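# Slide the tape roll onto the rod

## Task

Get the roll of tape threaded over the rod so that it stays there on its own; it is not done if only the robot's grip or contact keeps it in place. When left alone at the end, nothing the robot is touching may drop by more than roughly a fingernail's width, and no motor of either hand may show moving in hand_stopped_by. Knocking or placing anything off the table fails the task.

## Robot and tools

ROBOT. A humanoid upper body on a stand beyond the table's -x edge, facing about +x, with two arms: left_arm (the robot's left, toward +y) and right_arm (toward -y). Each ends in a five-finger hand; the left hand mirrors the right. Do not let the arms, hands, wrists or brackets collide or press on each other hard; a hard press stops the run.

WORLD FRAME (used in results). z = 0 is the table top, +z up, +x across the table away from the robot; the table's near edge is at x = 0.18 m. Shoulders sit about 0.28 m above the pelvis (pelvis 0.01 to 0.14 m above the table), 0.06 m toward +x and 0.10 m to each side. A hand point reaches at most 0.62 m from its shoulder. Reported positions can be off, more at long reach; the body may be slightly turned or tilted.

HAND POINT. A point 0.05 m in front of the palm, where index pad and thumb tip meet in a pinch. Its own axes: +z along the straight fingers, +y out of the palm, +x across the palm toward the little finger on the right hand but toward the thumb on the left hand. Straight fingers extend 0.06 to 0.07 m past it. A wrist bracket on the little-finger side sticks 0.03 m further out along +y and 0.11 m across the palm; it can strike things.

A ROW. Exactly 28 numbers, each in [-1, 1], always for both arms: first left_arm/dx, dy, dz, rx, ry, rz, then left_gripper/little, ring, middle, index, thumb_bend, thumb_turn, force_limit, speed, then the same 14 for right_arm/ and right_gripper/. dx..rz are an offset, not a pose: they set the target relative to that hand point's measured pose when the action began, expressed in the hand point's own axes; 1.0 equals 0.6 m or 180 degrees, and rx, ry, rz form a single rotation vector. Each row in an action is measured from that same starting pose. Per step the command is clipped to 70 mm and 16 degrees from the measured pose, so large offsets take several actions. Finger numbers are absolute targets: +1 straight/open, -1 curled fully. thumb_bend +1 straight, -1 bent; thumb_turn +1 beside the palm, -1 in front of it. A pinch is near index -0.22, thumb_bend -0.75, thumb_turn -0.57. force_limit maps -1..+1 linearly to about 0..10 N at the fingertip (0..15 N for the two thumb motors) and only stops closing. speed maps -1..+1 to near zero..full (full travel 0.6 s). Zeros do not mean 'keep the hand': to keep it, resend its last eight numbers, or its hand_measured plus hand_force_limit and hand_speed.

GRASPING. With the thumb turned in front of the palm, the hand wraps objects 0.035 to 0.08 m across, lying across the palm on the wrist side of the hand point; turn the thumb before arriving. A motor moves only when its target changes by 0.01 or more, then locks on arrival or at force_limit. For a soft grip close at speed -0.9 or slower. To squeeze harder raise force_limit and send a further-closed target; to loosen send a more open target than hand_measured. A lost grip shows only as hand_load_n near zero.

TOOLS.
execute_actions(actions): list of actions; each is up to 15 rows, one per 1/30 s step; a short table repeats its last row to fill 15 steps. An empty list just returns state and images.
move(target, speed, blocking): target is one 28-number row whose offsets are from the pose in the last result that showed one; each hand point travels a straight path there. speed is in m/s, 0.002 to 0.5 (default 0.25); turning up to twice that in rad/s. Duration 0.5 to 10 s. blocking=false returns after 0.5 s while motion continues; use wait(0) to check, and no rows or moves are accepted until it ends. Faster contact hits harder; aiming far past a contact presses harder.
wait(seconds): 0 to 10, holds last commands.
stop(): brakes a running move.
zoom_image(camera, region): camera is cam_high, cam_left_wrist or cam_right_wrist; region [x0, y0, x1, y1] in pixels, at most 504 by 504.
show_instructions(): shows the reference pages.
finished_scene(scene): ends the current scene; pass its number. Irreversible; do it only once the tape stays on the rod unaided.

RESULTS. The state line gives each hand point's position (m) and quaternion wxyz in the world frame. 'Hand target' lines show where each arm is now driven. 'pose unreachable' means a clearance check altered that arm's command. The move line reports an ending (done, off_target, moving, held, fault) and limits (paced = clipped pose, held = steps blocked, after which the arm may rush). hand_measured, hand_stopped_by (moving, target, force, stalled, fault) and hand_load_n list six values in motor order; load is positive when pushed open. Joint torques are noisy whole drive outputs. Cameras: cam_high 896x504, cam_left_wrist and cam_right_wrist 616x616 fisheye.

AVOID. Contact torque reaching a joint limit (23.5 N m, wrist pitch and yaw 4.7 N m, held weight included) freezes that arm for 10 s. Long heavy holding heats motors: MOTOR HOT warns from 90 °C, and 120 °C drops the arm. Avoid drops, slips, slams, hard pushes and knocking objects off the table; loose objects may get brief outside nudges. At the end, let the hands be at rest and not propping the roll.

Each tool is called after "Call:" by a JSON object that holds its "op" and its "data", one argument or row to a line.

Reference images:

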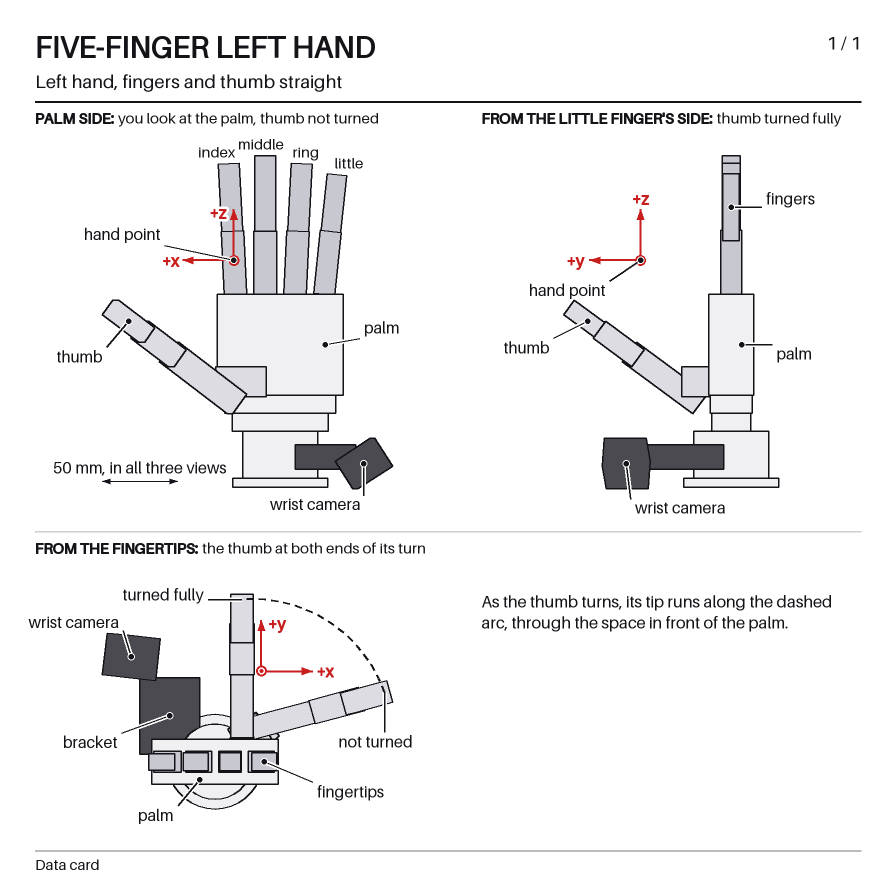

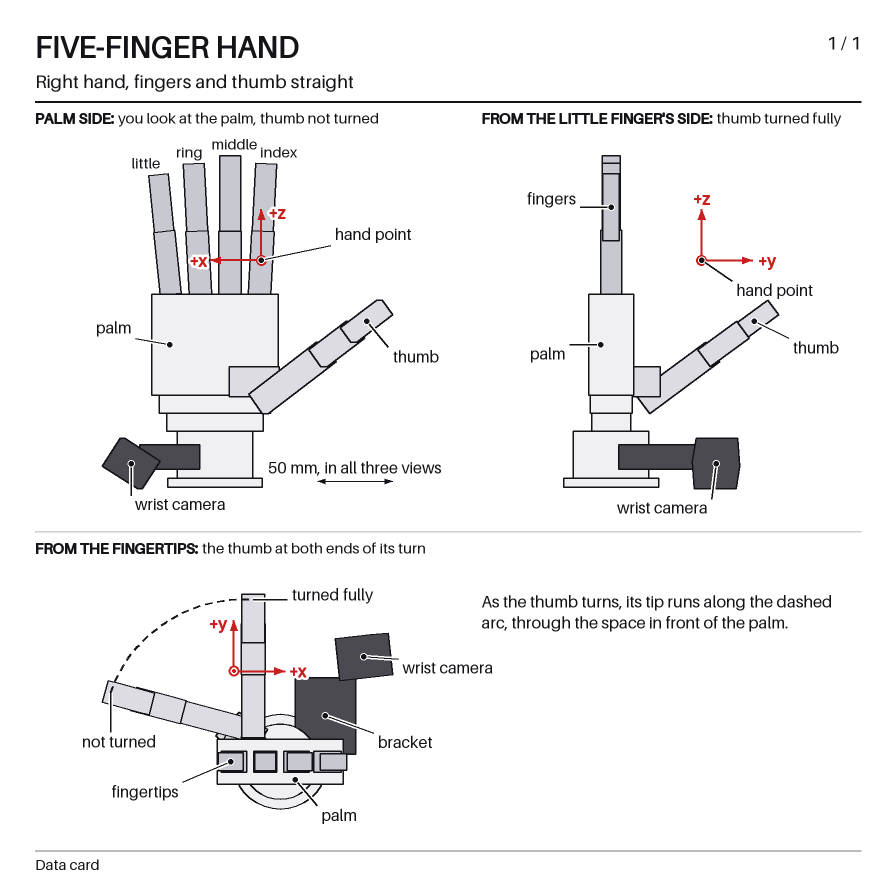

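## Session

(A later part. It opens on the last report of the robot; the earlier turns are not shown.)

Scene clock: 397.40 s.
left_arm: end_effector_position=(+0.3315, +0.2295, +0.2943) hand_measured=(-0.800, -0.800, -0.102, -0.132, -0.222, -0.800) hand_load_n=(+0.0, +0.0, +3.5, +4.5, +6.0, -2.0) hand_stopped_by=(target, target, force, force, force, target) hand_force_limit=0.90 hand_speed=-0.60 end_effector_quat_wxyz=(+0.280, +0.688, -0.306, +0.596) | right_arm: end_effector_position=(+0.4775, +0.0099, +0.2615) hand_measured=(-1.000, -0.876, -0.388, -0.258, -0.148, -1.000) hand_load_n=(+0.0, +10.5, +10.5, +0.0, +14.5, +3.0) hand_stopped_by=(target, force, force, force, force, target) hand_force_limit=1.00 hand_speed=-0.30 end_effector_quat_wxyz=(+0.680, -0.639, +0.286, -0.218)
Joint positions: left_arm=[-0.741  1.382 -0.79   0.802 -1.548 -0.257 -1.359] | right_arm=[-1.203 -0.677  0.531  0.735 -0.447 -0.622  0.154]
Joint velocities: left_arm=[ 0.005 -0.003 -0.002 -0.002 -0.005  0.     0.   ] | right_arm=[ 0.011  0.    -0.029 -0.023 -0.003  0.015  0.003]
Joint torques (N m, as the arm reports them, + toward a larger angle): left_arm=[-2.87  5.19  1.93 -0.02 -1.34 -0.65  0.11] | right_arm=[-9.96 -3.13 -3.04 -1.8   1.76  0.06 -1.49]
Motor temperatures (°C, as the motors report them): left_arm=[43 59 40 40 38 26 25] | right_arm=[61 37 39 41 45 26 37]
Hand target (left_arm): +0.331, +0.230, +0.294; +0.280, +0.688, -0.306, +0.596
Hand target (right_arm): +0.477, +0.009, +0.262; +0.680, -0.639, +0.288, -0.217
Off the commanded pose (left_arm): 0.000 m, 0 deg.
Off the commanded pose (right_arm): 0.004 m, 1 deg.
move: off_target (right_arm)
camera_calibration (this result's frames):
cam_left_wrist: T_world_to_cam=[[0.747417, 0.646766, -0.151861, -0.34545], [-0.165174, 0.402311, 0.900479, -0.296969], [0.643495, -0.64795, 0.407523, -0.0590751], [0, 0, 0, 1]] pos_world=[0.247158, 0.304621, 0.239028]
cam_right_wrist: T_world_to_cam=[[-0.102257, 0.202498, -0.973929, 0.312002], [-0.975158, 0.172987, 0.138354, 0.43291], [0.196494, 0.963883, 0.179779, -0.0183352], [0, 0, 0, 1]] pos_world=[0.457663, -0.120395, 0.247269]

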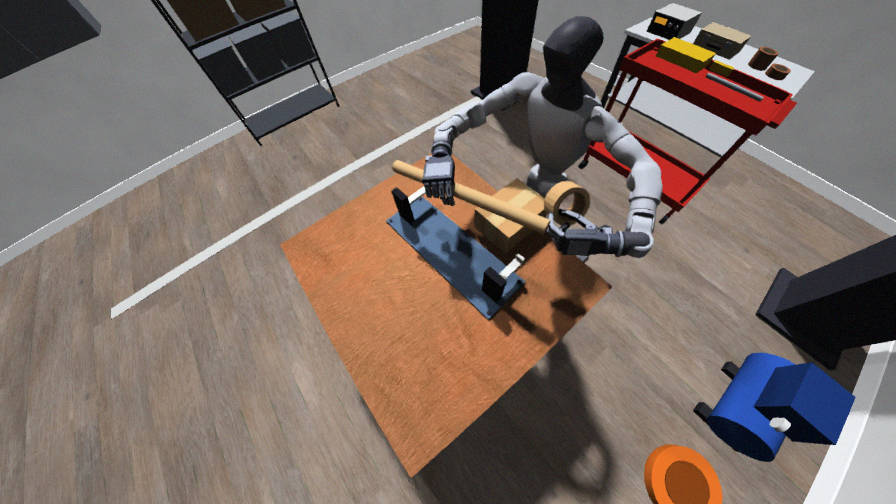

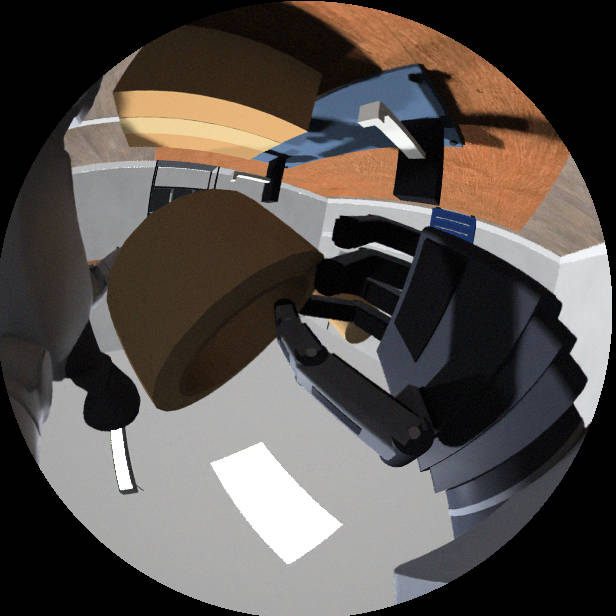

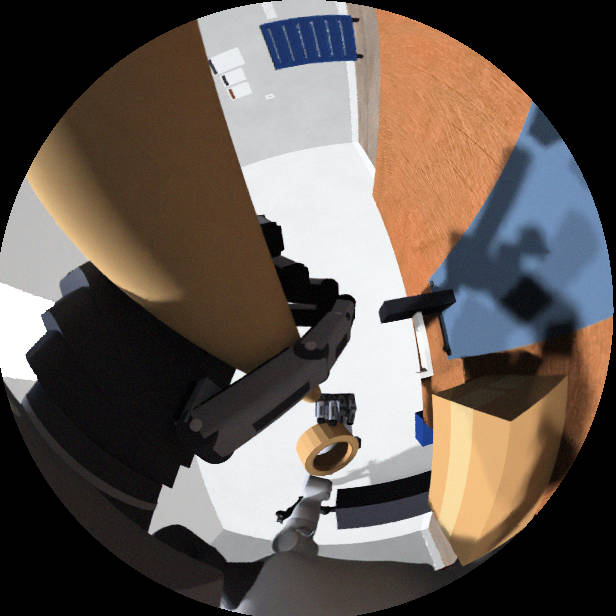

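Call:
{"op": "move", "data": {
  "target": [0,0,0,0,0,0,-0.8,-0.8,-0.5,-0.6,-1,-0.8,0.9,-0.6, -0.01,-0.014,-0.093,0,0,0,-1,-1,-1,-1,-1,-1,1,-0.3],
  "speed": 0.02
}}

Call:
{"op": "zoom_image", "data": {
  "camera": "cam_high",
  "region": [480, 150, 620, 250]
}}

Call:
{"op": "zoom_image", "data": {
  "camera": "cam_right_wrist",
  "region": [240, 340, 420, 520]
}}

Scene clock: 409.37 s.
left_arm: end_effector_position=(+0.3315, +0.2295, +0.2943) hand_measured=(-0.800, -0.800, -0.102, -0.132, -0.222, -0.800) hand_load_n=(+0.0, +0.0, +3.5, +4.5, +6.0, -2.0) hand_stopped_by=(target, target, force, force, force, target) hand_force_limit=0.90 hand_speed=-0.60 end_effector_quat_wxyz=(+0.280, +0.688, -0.306, +0.596) | right_arm: end_effector_position=(+0.4373, -0.0298, +0.2703) hand_measured=(-1.000, -0.876, -0.388, -0.258, -0.148, -1.000) hand_load_n=(+0.0, +10.5, +10.5, +0.0, +14.5, +3.0) hand_stopped_by=(target, force, force, force, force, target) hand_force_limit=1.00 hand_speed=-0.30 end_effector_quat_wxyz=(+0.680, -0.639, +0.284, -0.221)
Joint positions: left_arm=[-0.741  1.382 -0.79   0.802 -1.548 -0.257 -1.359] | right_arm=[-0.951 -0.916  0.428  0.323 -0.303 -0.535  0.233]
Joint velocities: left_arm=[-0.008 -0.003  0.003 -0.012  0.     0.     0.   ] | right_arm=[ 0.002  0.     0.    -0.005  0.     0.     0.   ]
Joint torques (N m, as the arm reports them, + toward a larger angle): left_arm=[-2.88  5.2   1.93 -0.04 -1.34 -0.65  0.11] | right_arm=[-8.56 -3.93 -3.79 -1.25  1.39  0.05 -1.51]
Motor temperatures (°C, as the motors report them): left_arm=[44 59 40 40 38 27 25] | right_arm=[63 37 40 41 45 26 36]
Hand target (left_arm): +0.331, +0.230, +0.294; +0.280, +0.688, -0.306, +0.596
Hand target (right_arm): +0.437, -0.030, +0.271; +0.680, -0.638, +0.285, -0.221
Off the commanded pose (left_arm): 0.000 m, 0 deg.
Off the commanded pose (right_arm): 0.002 m, 0 deg.
move: done
camera_calibration (this result's frames):
cam_left_wrist: T_world_to_cam=[[0.747417, 0.646766, -0.151861, -0.34545], [-0.165174, 0.402312, 0.900479, -0.296969], [0.643495, -0.64795, 0.407523, -0.059075], [0, 0, 0, 1]] pos_world=[0.247158, 0.304621, 0.239028]
cam_right_wrist: T_world_to_cam=[[-0.0947196, 0.199494, -0.97531, 0.32148], [-0.975761, 0.175543, 0.13067, 0.401775], [0.197277, 0.964047, 0.178031, 0.0263852], [0, 0, 0, 1]] pos_world=[0.417282, -0.160099, 0.256346]

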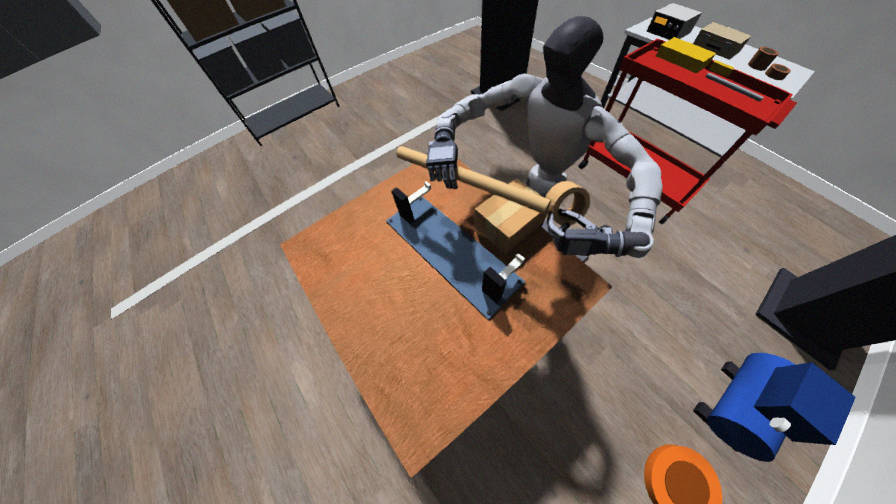

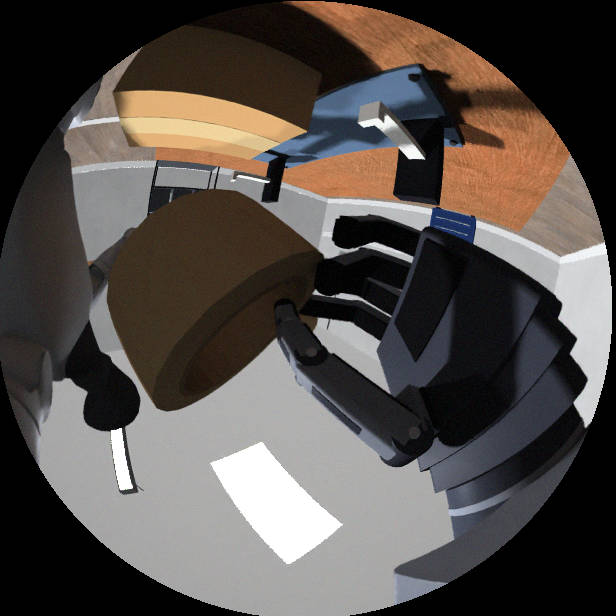

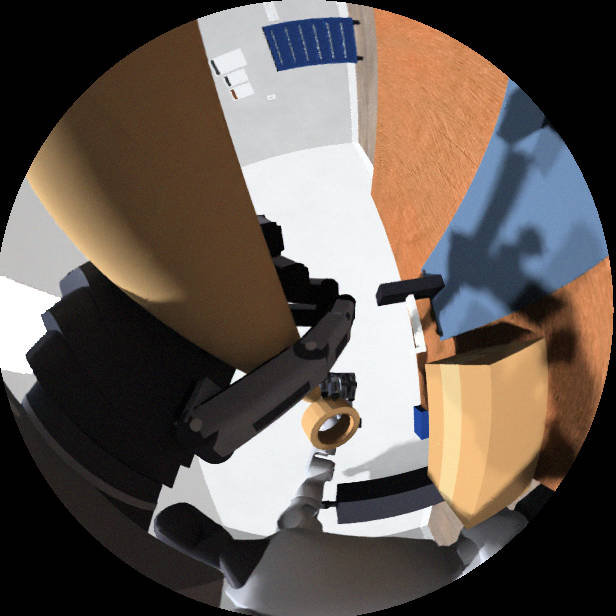

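Region (480, 150, 620, 250) of cam_high's 896x504 image, scaled by 3.600, with more detail than that image has; it fills the top 360 rows of this view, and the rest is white.

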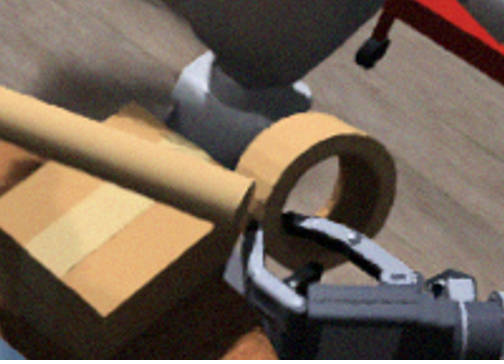

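Region (240, 340, 420, 520) of cam_right_wrist's 616x616 image, scaled by 2.800, with more detail than that image has.

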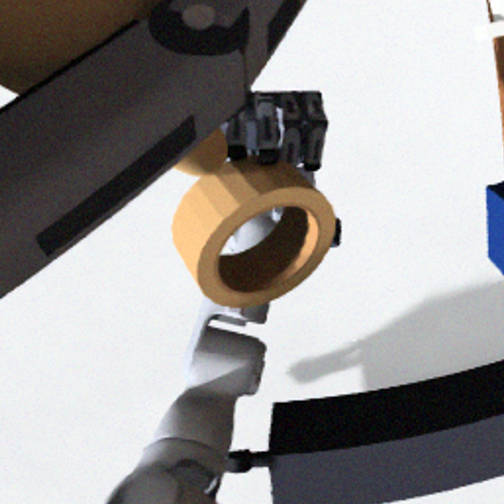

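Call:
{"op": "move", "data": {
  "target": [0,0,0,0,0,0,-0.8,-0.8,-0.5,-0.6,-1,-0.8,0.9,-0.6, 0.067,0.03,-0.107,0,0,0,-1,-1,-1,-1,-1,-1,1,-0.3],
  "speed": 0.025
}}

Call:
{"op": "zoom_image", "data": {
  "camera": "cam_high",
  "region": [480, 150, 620, 250]
}}

Call:
{"op": "zoom_image", "data": {
  "camera": "cam_right_wrist",
  "region": [240, 340, 420, 520]
}}

Scene clock: 423.40 s.
left_arm: end_effector_position=(+0.3315, +0.2295, +0.2943) hand_measured=(-0.800, -0.800, -0.102, -0.132, -0.222, -0.800) hand_load_n=(+0.0, +0.0, +3.5, +4.5, +6.0, -2.0) hand_stopped_by=(target, target, force, force, force, target) hand_force_limit=0.90 hand_speed=-0.60 end_effector_quat_wxyz=(+0.280, +0.688, -0.306, +0.596) | right_arm: end_effector_position=(+0.4241, -0.1018, +0.2448) hand_measured=(-1.000, -0.876, -0.388, -0.258, -0.148, -1.000) hand_load_n=(+0.0, +10.5, +10.5, +0.0, +14.5, +3.0) hand_stopped_by=(target, force, force, force, force, target) hand_force_limit=1.00 hand_speed=-0.30 end_effector_quat_wxyz=(+0.679, -0.640, +0.284, -0.220)
Joint positions: left_arm=[-0.741  1.382 -0.79   0.802 -1.548 -0.257 -1.359] | right_arm=[-0.889 -1.028  0.395  0.694 -0.329 -0.985  0.087]
Joint velocities: left_arm=[ 0.008  0.002  0.    -0.002 -0.002  0.     0.   ] | right_arm=[-0.006 -0.008  0.009  0.     0.006 -0.012 -0.005]
Joint torques (N m, as the arm reports them, + toward a larger angle): left_arm=[-2.88  5.19  1.94 -0.03 -1.33 -0.65  0.11] | right_arm=[-8.77 -4.75 -3.91 -0.36  1.41 -0.25 -1.77]
Motor temperatures (°C, as the motors report them): left_arm=[44 59 40 40 38 27 25] | right_arm=[61 38 41 41 45 25 37]
Hand target (left_arm): +0.331, +0.230, +0.294; +0.280, +0.688, -0.306, +0.596
Hand target (right_arm): +0.424, -0.102, +0.245; +0.679, -0.641, +0.283, -0.221
Off the commanded pose (left_arm): 0.000 m, 0 deg.
Off the commanded pose (right_arm): 0.002 m, 0 deg.
move: done
camera_calibration (this result's frames):
cam_left_wrist: T_world_to_cam=[[0.747417, 0.646766, -0.151861, -0.34545], [-0.165174, 0.402312, 0.900479, -0.296969], [0.643495, -0.64795, 0.407523, -0.0590751], [0, 0, 0, 1]] pos_world=[0.247158, 0.304621, 0.239028]
cam_right_wrist: T_world_to_cam=[[-0.0981479, 0.198379, -0.975199, 0.311048], [-0.975561, 0.174402, 0.133662, 0.403866], [0.196592, 0.964484, 0.176414, 0.103646], [0, 0, 0, 1]] pos_world=[0.404148, -0.232105, 0.231068]

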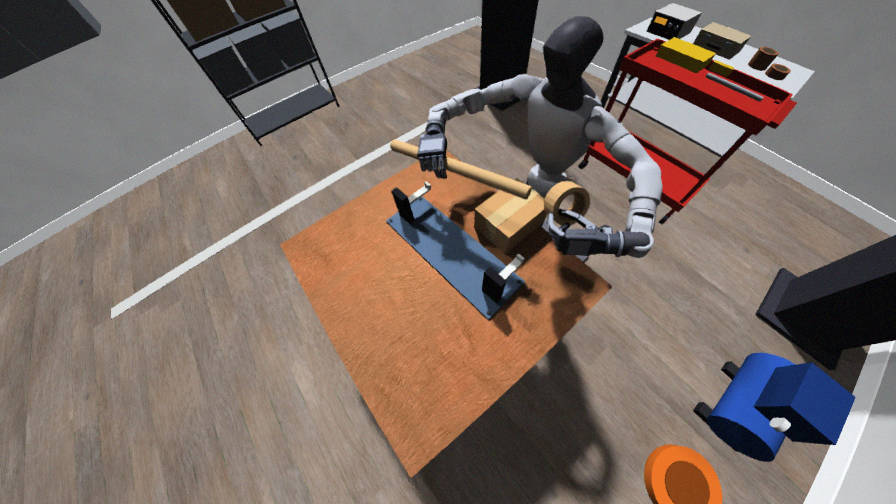

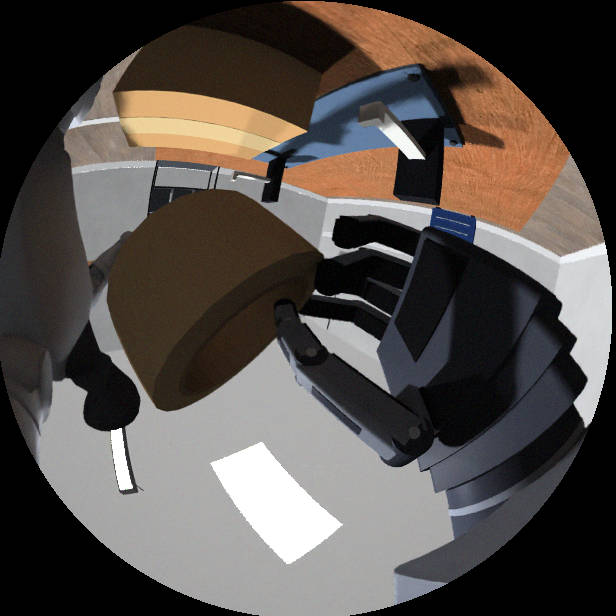

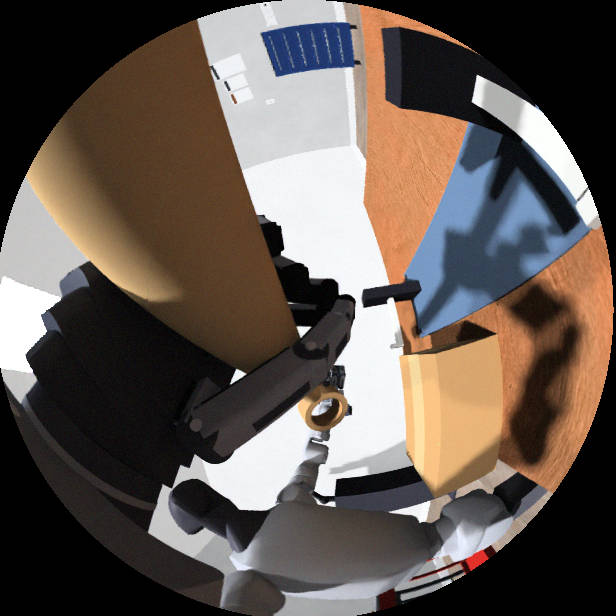

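Region (480, 150, 620, 250) of cam_high's 896x504 image, scaled by 3.600, with more detail than that image has; it fills the top 360 rows of this view, and the rest is white.

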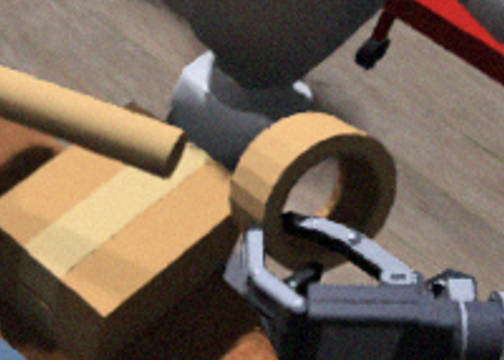

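Region (240, 340, 420, 520) of cam_right_wrist's 616x616 image, scaled by 2.800, with more detail than that image has.

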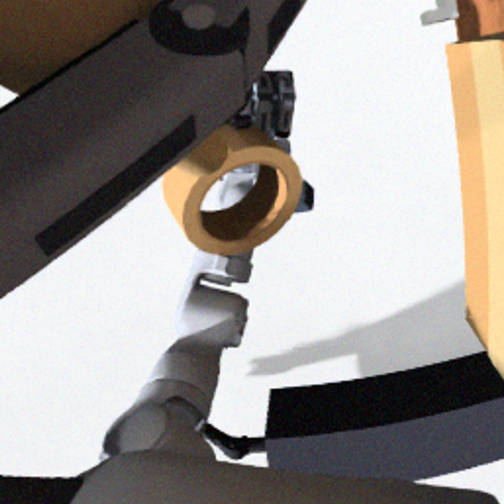

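Call:
{"op": "move", "data": {
  "target": [0,0,0,0,0,0,-0.8,-0.8,-0.5,-0.6,-1,-0.8,0.9,-0.6, -0.062,0.003,0.024,0,0,0,-1,-1,-1,-1,-1,-1,1,-0.3],
  "speed": 0.02
}}

Call:
{"op": "zoom_image", "data": {
  "camera": "cam_high",
  "region": [480, 150, 620, 250]
}}

Call:
{"op": "zoom_image", "data": {
  "camera": "cam_right_wrist",
  "region": [240, 340, 420, 520]
}}

Scene clock: 436.30 s.
left_arm: end_effector_position=(+0.3315, +0.2295, +0.2943) hand_measured=(-0.800, -0.800, -0.102, -0.132, -0.222, -0.800) hand_load_n=(+0.0, +0.0, +3.5, +4.5, +6.0, -2.0) hand_stopped_by=(target, target, force, force, force, target) hand_force_limit=0.90 hand_speed=-0.60 end_effector_quat_wxyz=(+0.280, +0.688, -0.306, +0.596) | right_arm: end_effector_position=(+0.4056, -0.0668, +0.2484) hand_measured=(-1.000, -0.876, -0.388, -0.258, -0.148, -1.000) hand_load_n=(+0.0, +10.5, +10.5, +0.0, +14.5, +3.0) hand_stopped_by=(target, force, force, force, force, target) hand_force_limit=1.00 hand_speed=-0.30 end_effector_quat_wxyz=(+0.680, -0.640, +0.283, -0.222)
Joint positions: left_arm=[-0.741  1.382 -0.79   0.802 -1.548 -0.257 -1.359] | right_arm=[-0.721 -1.073  0.37   0.234 -0.276 -0.643  0.107]
Joint velocities: left_arm=[0.011 0.006 0.009 0.    0.002 0.    0.   ] | right_arm=[ 0.    -0.008  0.006  0.008 -0.003  0.015  0.   ]
Joint torques (N m, as the arm reports them, + toward a larger angle): left_arm=[-2.87  5.19  1.94 -0.04 -1.36 -0.65  0.11] | right_arm=[-7.23 -4.7  -4.29 -0.77  1.27 -0.01 -1.51]
Motor temperatures (°C, as the motors report them): left_arm=[44 60 41 40 38 27 25] | right_arm=[60 40 41 41 45 25 37]
Hand target (left_arm): +0.331, +0.230, +0.294; +0.280, +0.688, -0.306, +0.596
Hand target (right_arm): +0.406, -0.068, +0.249; +0.679, -0.639, +0.285, -0.222
Off the commanded pose (left_arm): 0.000 m, 0 deg.
Off the commanded pose (right_arm): 0.001 m, 0 deg.
move: done
camera_calibration (this result's frames):
cam_left_wrist: T_world_to_cam=[[0.747416, 0.646766, -0.151861, -0.34545], [-0.165174, 0.402312, 0.900479, -0.296969], [0.643495, -0.64795, 0.407523, -0.0590752], [0, 0, 0, 1]] pos_world=[0.247158, 0.304621, 0.239028]
cam_right_wrist: T_world_to_cam=[[-0.0931618, 0.198292, -0.975706, 0.303917], [-0.976126, 0.17493, 0.128753, 0.380735], [0.19621, 0.964407, 0.177261, 0.0727983], [0, 0, 0, 1]] pos_world=[0.385676, -0.197073, 0.234608]

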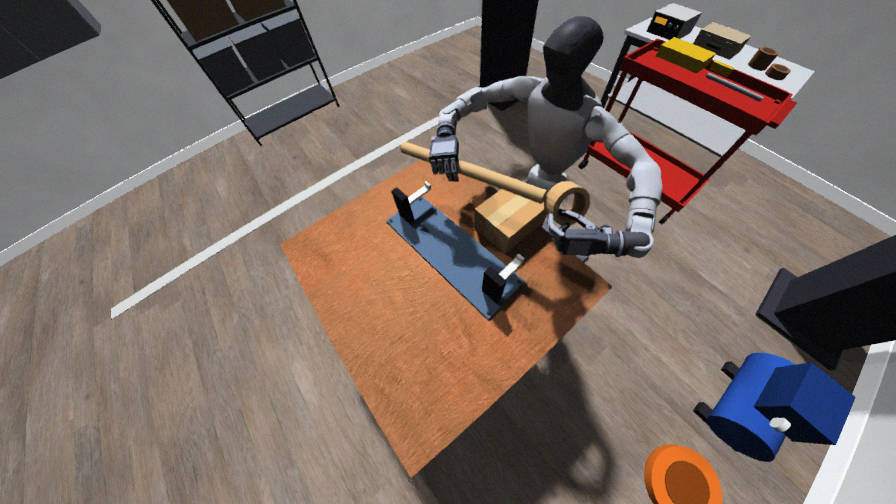

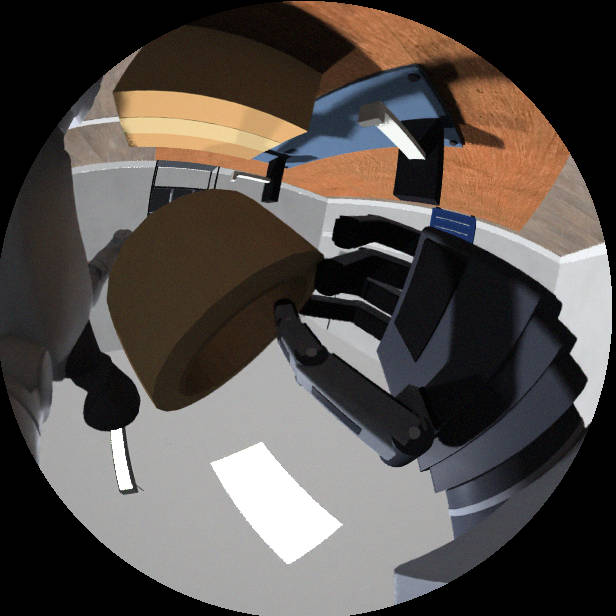

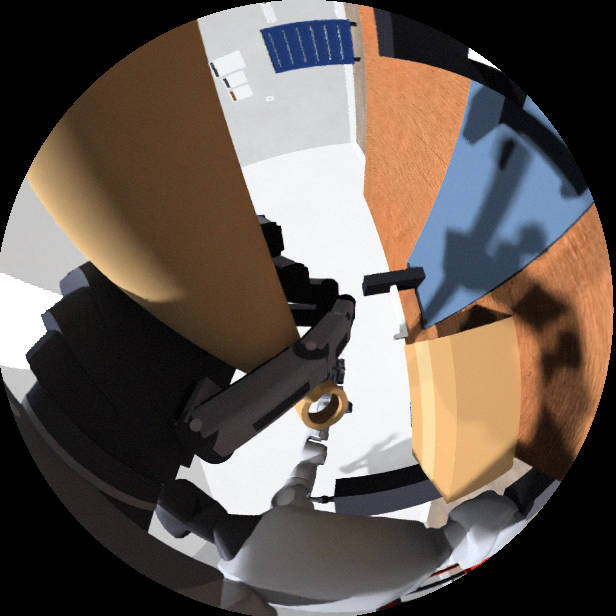

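Region (480, 150, 620, 250) of cam_high's 896x504 image, scaled by 3.600, with more detail than that image has; it fills the top 360 rows of this view, and the rest is white.

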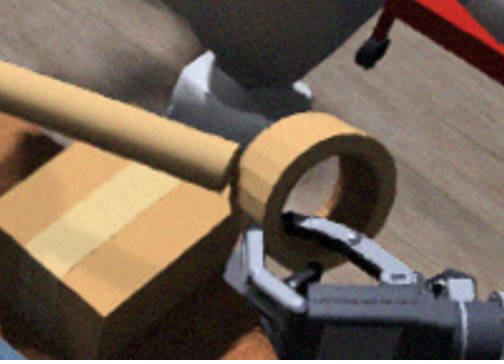

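Region (240, 340, 420, 520) of cam_right_wrist's 616x616 image, scaled by 2.800, with more detail than that image has.

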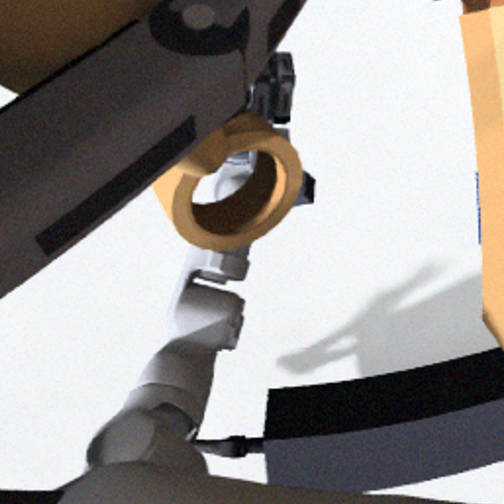

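Call:
{"op": "move", "data": {
  "target": [0,0,0,0,0,0,-0.8,-0.8,-0.5,-0.6,-1,-0.8,0.9,-0.6, -0.038,0.018,-0.007,0,0,0,-1,-1,-1,-1,-1,-1,1,-0.3],
  "speed": 0.01
}}

Call:
{"op": "zoom_image", "data": {
  "camera": "cam_high",
  "region": [480, 150, 620, 250]
}}

Call:
{"op": "zoom_image", "data": {
  "camera": "cam_right_wrist",
  "region": [240, 340, 420, 520]
}}

Scene clock: 445.97 s.
left_arm: end_effector_position=(+0.3315, +0.2330, +0.2936) hand_measured=(-0.800, -0.800, -0.102, -0.132, -0.222, -0.800) hand_load_n=(+0.0, -1.0, +2.0, +6.0, +4.5, -3.5) hand_stopped_by=(target, target, force, force, force, target) hand_force_limit=0.90 hand_speed=-0.60 end_effector_quat_wxyz=(+0.274, +0.692, -0.304, +0.595) | right_arm: end_effector_position=(+0.3915, -0.0622, +0.2408) hand_measured=(-1.000, -0.876, -0.388, -0.258, -0.148, -1.000) hand_load_n=(+0.0, +10.5, +10.5, +0.0, +14.5, +2.5) hand_stopped_by=(target, force, force, force, force, target) hand_force_limit=1.00 hand_speed=-0.30 end_effector_quat_wxyz=(+0.676, -0.634, +0.295, -0.232)
Joint positions: left_arm=[-0.737  1.388 -0.79   0.81  -1.548 -0.257 -1.359] | right_arm=[-0.593 -1.124  0.359  0.031 -0.279 -0.489  0.047]
Joint velocities: left_arm=[-0.005 -0.009  0.011  0.008  0.     0.     0.   ] | right_arm=[-0.006  0.    -0.009 -0.005 -0.015  0.    -0.003]
Joint torques (N m, as the arm reports them, + toward a larger angle): left_arm=[-3.07  4.77  1.94 -0.45 -1.31 -0.65  0.1 ] | right_arm=[-6.58 -4.05 -3.54 -1.56  0.65 -0.76 -1.5 ]
Motor temperatures (°C, as the motors report them): left_arm=[44 60 41 40 38 27 25] | right_arm=[58 40 42 41 45 26 37]
Hand target (left_arm): +0.331, +0.230, +0.294; +0.280, +0.688, -0.306, +0.596
Hand target (right_arm): +0.385, -0.055, +0.241; +0.680, -0.639, +0.283, -0.223
Off the commanded pose (left_arm): 0.004 m, 1 deg.
Off the commanded pose (right_arm): 0.011 m, 2 deg.
move: off_target (left_arm, right_arm)
camera_calibration (this result's frames):
cam_left_wrist: T_world_to_cam=[[0.73913, 0.656872, -0.149013, -0.348274], [-0.166798, 0.392841, 0.904353, -0.296114], [0.652583, -0.64358, 0.399926, -0.0583556], [0, 0, 0, 1]] pos_world=[0.24611, 0.307541, 0.239232]
cam_right_wrist: T_world_to_cam=[[-0.0893428, 0.203485, -0.974993, 0.292932], [-0.969361, 0.207125, 0.132055, 0.365738], [0.228817, 0.956919, 0.178745, 0.0589627], [0, 0, 0, 1]] pos_world=[0.367212, -0.191783, 0.22677]

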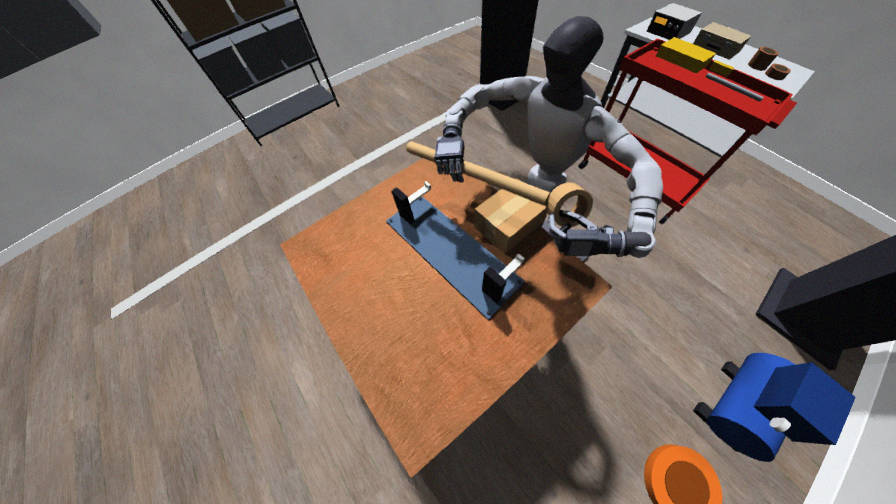

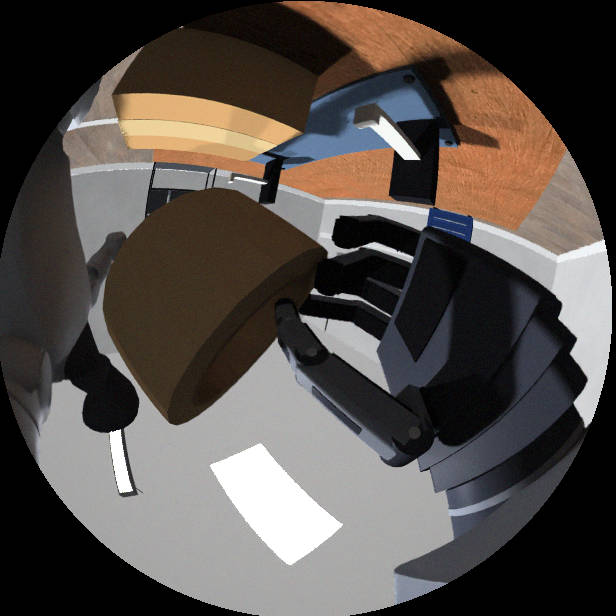

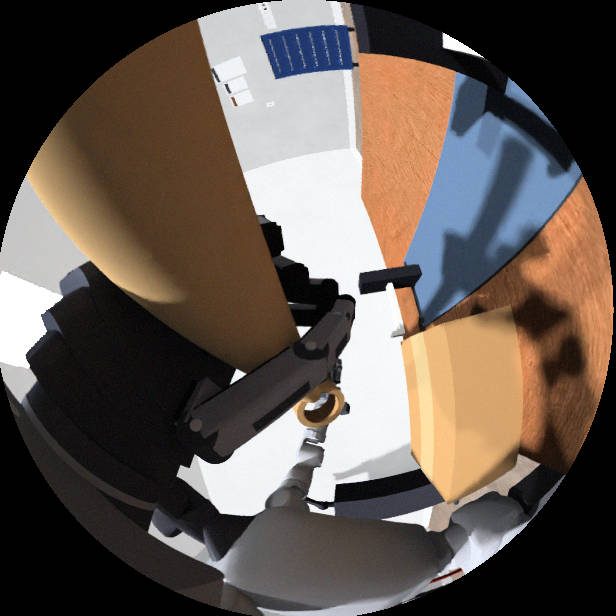

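Region (480, 150, 620, 250) of cam_high's 896x504 image, scaled by 3.600, with more detail than that image has; it fills the top 360 rows of this view, and the rest is white.

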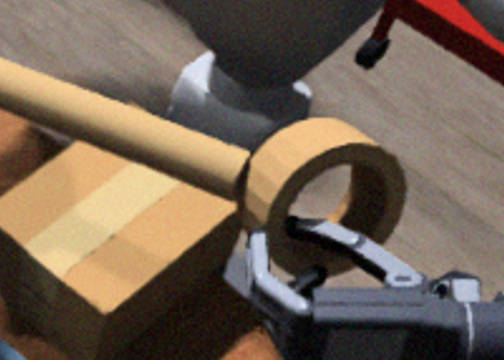

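Region (240, 340, 420, 520) of cam_right_wrist's 616x616 image, scaled by 2.800, with more detail than that image has.

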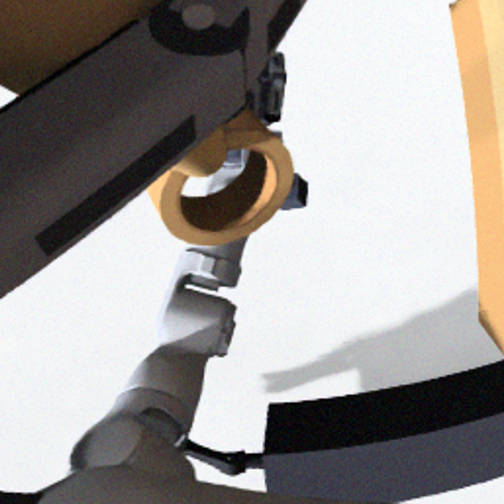

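Call:
{"op": "move", "data": {
  "target": [0,0.006,0,0,0,0,-0.8,-0.8,-0.5,-0.6,-1,-0.8,0.9,-0.6, 0.005,0.003,-0.04,0,0,0,-1,-1,-1,-1,-1,-1,1,-0.3],
  "speed": 0.01
}}

Call:
{"op": "move", "data": {
  "target": [0,0,0,0,0,0,-0.8,-0.8,-0.5,-0.6,-1,-0.8,0.9,-0.6, -0.04,0.002,0.015,0,0,0,-1,-1,-1,-1,-1,-1,1,-0.3],
  "speed": 0.008
}}

Call:
{"op": "zoom_image", "data": {
  "camera": "cam_high",
  "region": [480, 150, 620, 250]
}}

Call:
{"op": "zoom_image", "data": {
  "camera": "cam_right_wrist",
  "region": [240, 340, 420, 520]
}}

Scene clock: 455.17 s.
left_arm: end_effector_position=(+0.3285, +0.2305, +0.2925) hand_measured=(-0.800, -0.800, -0.102, -0.132, -0.222, -0.800) hand_load_n=(+0.0, +0.0, +2.0, +5.0, +6.0, -3.0) hand_stopped_by=(target, target, force, force, force, target) hand_force_limit=0.90 hand_speed=-0.60 end_effector_quat_wxyz=(+0.275, +0.693, -0.305, +0.592) | right_arm: end_effector_position=(+0.3777, -0.0818, +0.2367) hand_measured=(-1.000, -0.876, -0.388, -0.258, -0.148, -1.000) hand_load_n=(+0.0, +10.5, +10.5, +0.0, +14.5, +2.5) hand_stopped_by=(target, force, force, force, force, target) hand_force_limit=1.00 hand_speed=-0.30 end_effector_quat_wxyz=(+0.674, -0.636, +0.294, -0.233)
Joint positions: left_arm=[-0.699  1.41  -0.774  0.759 -1.553 -0.264 -1.335] | right_arm=[-0.478 -1.195  0.294  0.03  -0.267 -0.568 -0.005]
Joint velocities: left_arm=[-0.011  0.    -0.006  0.     0.     0.     0.   ] | right_arm=[-0.011  0.002 -0.015  0.     0.003 -0.001  0.   ]
Joint torques (N m, as the arm reports them, + toward a larger angle): left_arm=[-2.63  5.45  2.15 -0.15 -1.59 -0.8   0.17] | right_arm=[-5.55 -4.41 -4.04 -0.77  1.36 -0.27 -1.73]
Motor temperatures (°C, as the motors report them): left_arm=[44 60 41 40 38 27 25] | right_arm=[56 40 42 41 45 26 37]
Hand target (left_arm): +0.329, +0.231, +0.294; +0.274, +0.692, -0.304, +0.595
Hand target (right_arm): +0.377, -0.082, +0.238; +0.676, -0.635, +0.294, -0.233
Off the commanded pose (left_arm): 0.001 m, 0 deg.
Off the commanded pose (right_arm): 0.002 m, 0 deg.
move: done
camera_calibration (this result's frames):
cam_left_wrist: T_world_to_cam=[[0.739832, 0.655387, -0.15204, -0.343586], [-0.161178, 0.392057, 0.905711, -0.296697], [0.6532, -0.645568, 0.395691, -0.05607], [0, 0, 0, 1]] pos_world=[0.243, 0.305307, 0.238669]
cam_right_wrist: T_world_to_cam=[[-0.0890193, 0.197245, -0.976304, 0.29135], [-0.969091, 0.209272, 0.130641, 0.357349], [0.230082, 0.957758, 0.17252, 0.0826466], [0, 0, 0, 1]] pos_world=[0.353224, -0.211406, 0.223503]

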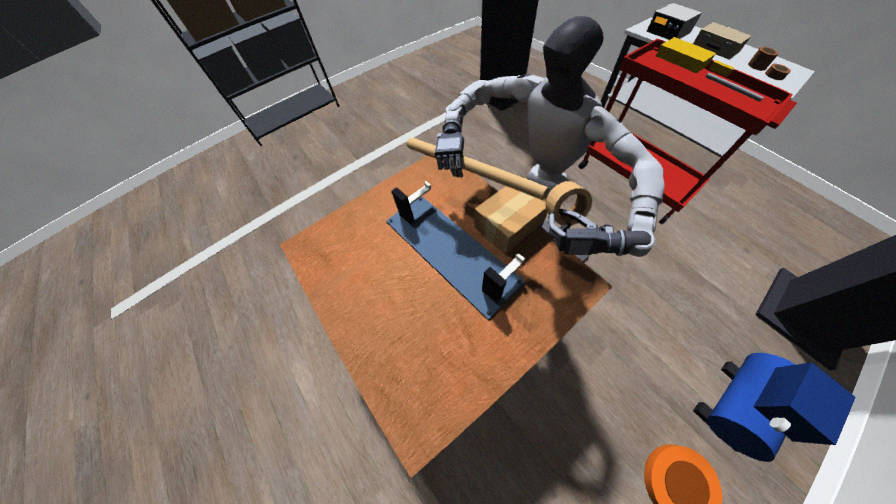

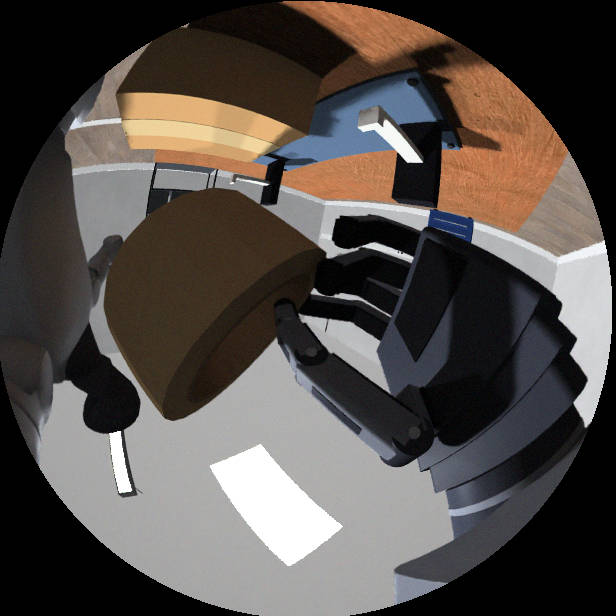

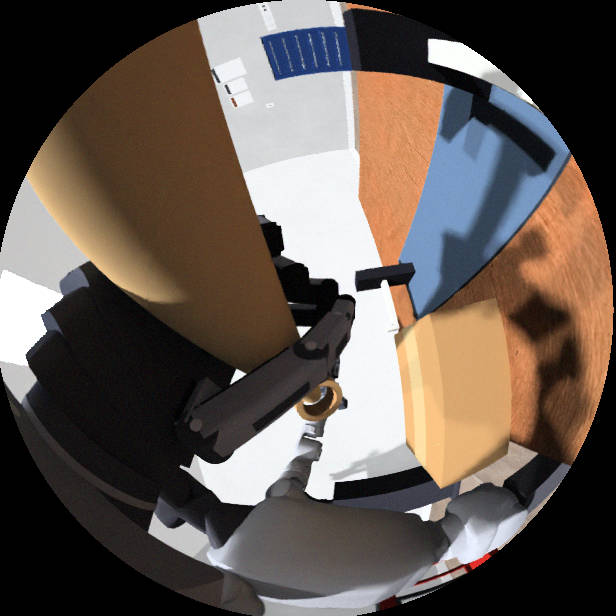

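Scene clock: 458.60 s.
left_arm: end_effector_position=(+0.3295, +0.2352, +0.2923) hand_measured=(-0.800, -0.800, -0.102, -0.132, -0.222, -0.800) hand_load_n=(+0.0, -0.5, +2.5, +6.5, +3.5, -3.5) hand_stopped_by=(target, target, force, force, force, target) hand_force_limit=0.90 hand_speed=-0.60 end_effector_quat_wxyz=(+0.266, +0.698, -0.301, +0.593) | right_arm: end_effector_position=(+0.3725, -0.0665, +0.2391) hand_measured=(-1.000, -0.876, -0.388, -0.258, -0.148, -1.000) hand_load_n=(+0.0, +10.0, +10.0, +0.0, +14.5, +2.0) hand_stopped_by=(target, force, force, force, force, target) hand_force_limit=1.00 hand_speed=-0.30 end_effector_quat_wxyz=(+0.671, -0.631, +0.304, -0.243)
Joint positions: left_arm=[-0.697  1.418 -0.774  0.771 -1.553 -0.264 -1.332] | right_arm=[-0.43  -1.205  0.294 -0.157 -0.267 -0.378 -0.005]
Joint velocities: left_arm=[-0.011  0.005  0.006 -0.005  0.002  0.     0.   ] | right_arm=[ 0.002 -0.006  0.003 -0.008  0.008  0.001  0.   ]
Joint torques (N m, as the arm reports them, + toward a larger angle): left_arm=[-2.9   4.73  1.95 -0.56 -1.33 -0.69  0.  ] | right_arm=[-5.94 -4.1  -3.25 -1.91  0.98 -0.57 -1.44]
Motor temperatures (°C, as the motors report them): left_arm=[44 60 41 40 38 27 25] | right_arm=[56 40 42 41 45 26 37]
Hand target (left_arm): +0.328, +0.231, +0.293; +0.275, +0.693, -0.305, +0.592
Hand target (right_arm): +0.366, -0.059, +0.239; +0.674, -0.636, +0.294, -0.234
Off the commanded pose (left_arm): 0.005 m, 1 deg.
Off the commanded pose (right_arm): 0.010 m, 2 deg.
move: off_target (left_arm, right_arm)
camera_calibration (this result's frames):
cam_left_wrist: T_world_to_cam=[[0.727413, 0.670593, -0.145519, -0.348835], [-0.167019, 0.378711, 0.91032, -0.294474], [0.665564, -0.637874, 0.387482, -0.0571052], [0, 0, 0, 1]] pos_world=[0.242571, 0.309021, 0.239431]
cam_right_wrist: T_world_to_cam=[[-0.0823462, 0.200401, -0.976247, 0.287956], [-0.962365, 0.23857, 0.130148, 0.348404], [0.258985, 0.950223, 0.173214, 0.0573623], [0, 0, 0, 1]] pos_world=[0.344148, -0.195333, 0.225836]

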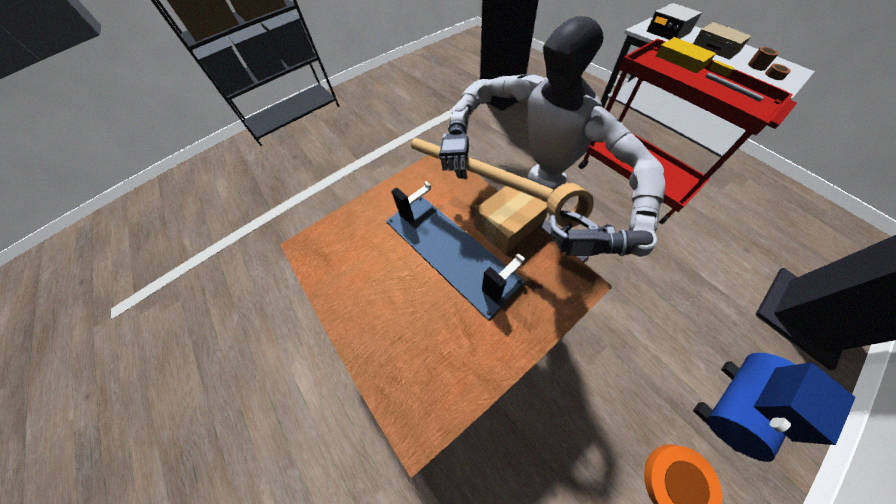

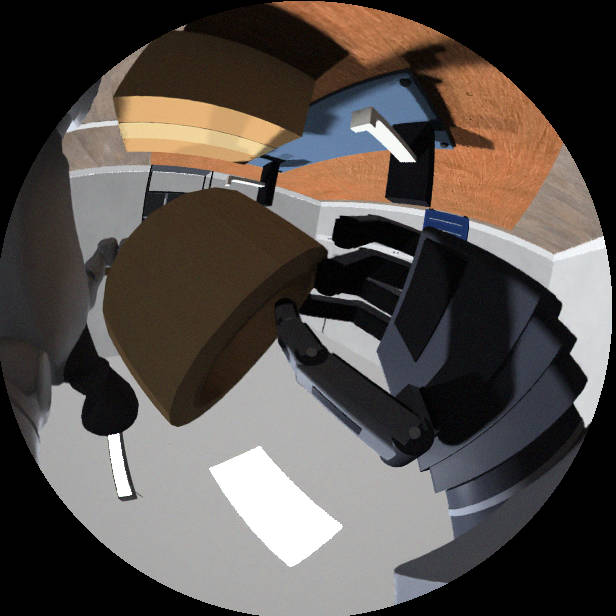

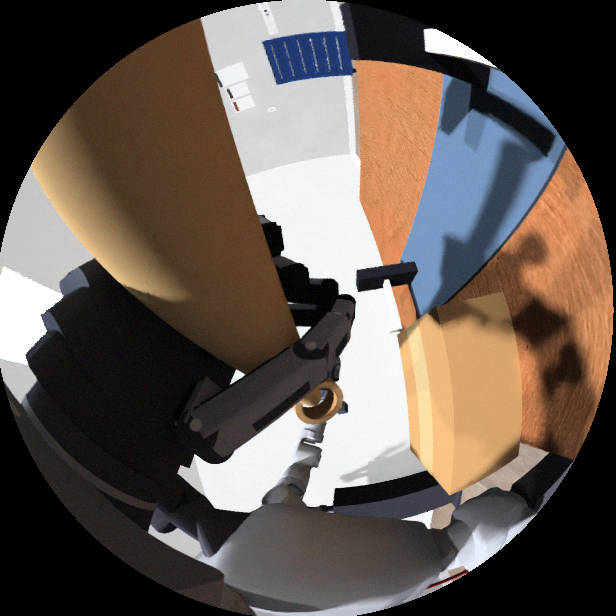

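Region (480, 150, 620, 250) of cam_high's 896x504 image, scaled by 3.600, with more detail than that image has; it fills the top 360 rows of this view, and the rest is white.

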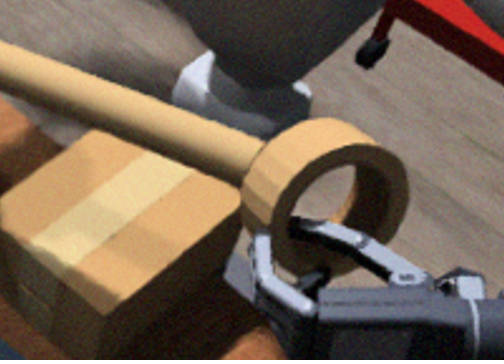

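Region (240, 340, 420, 520) of cam_right_wrist's 616x616 image, scaled by 2.800, with more detail than that image has.

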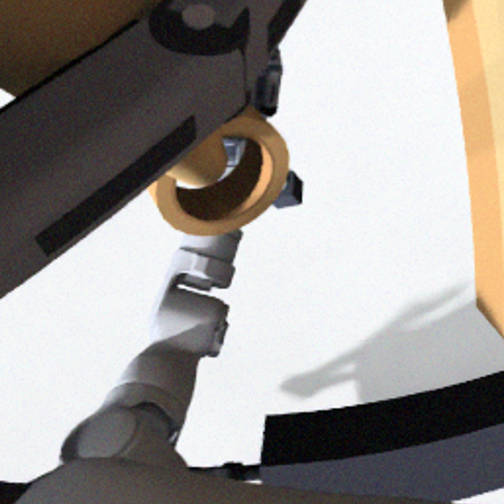

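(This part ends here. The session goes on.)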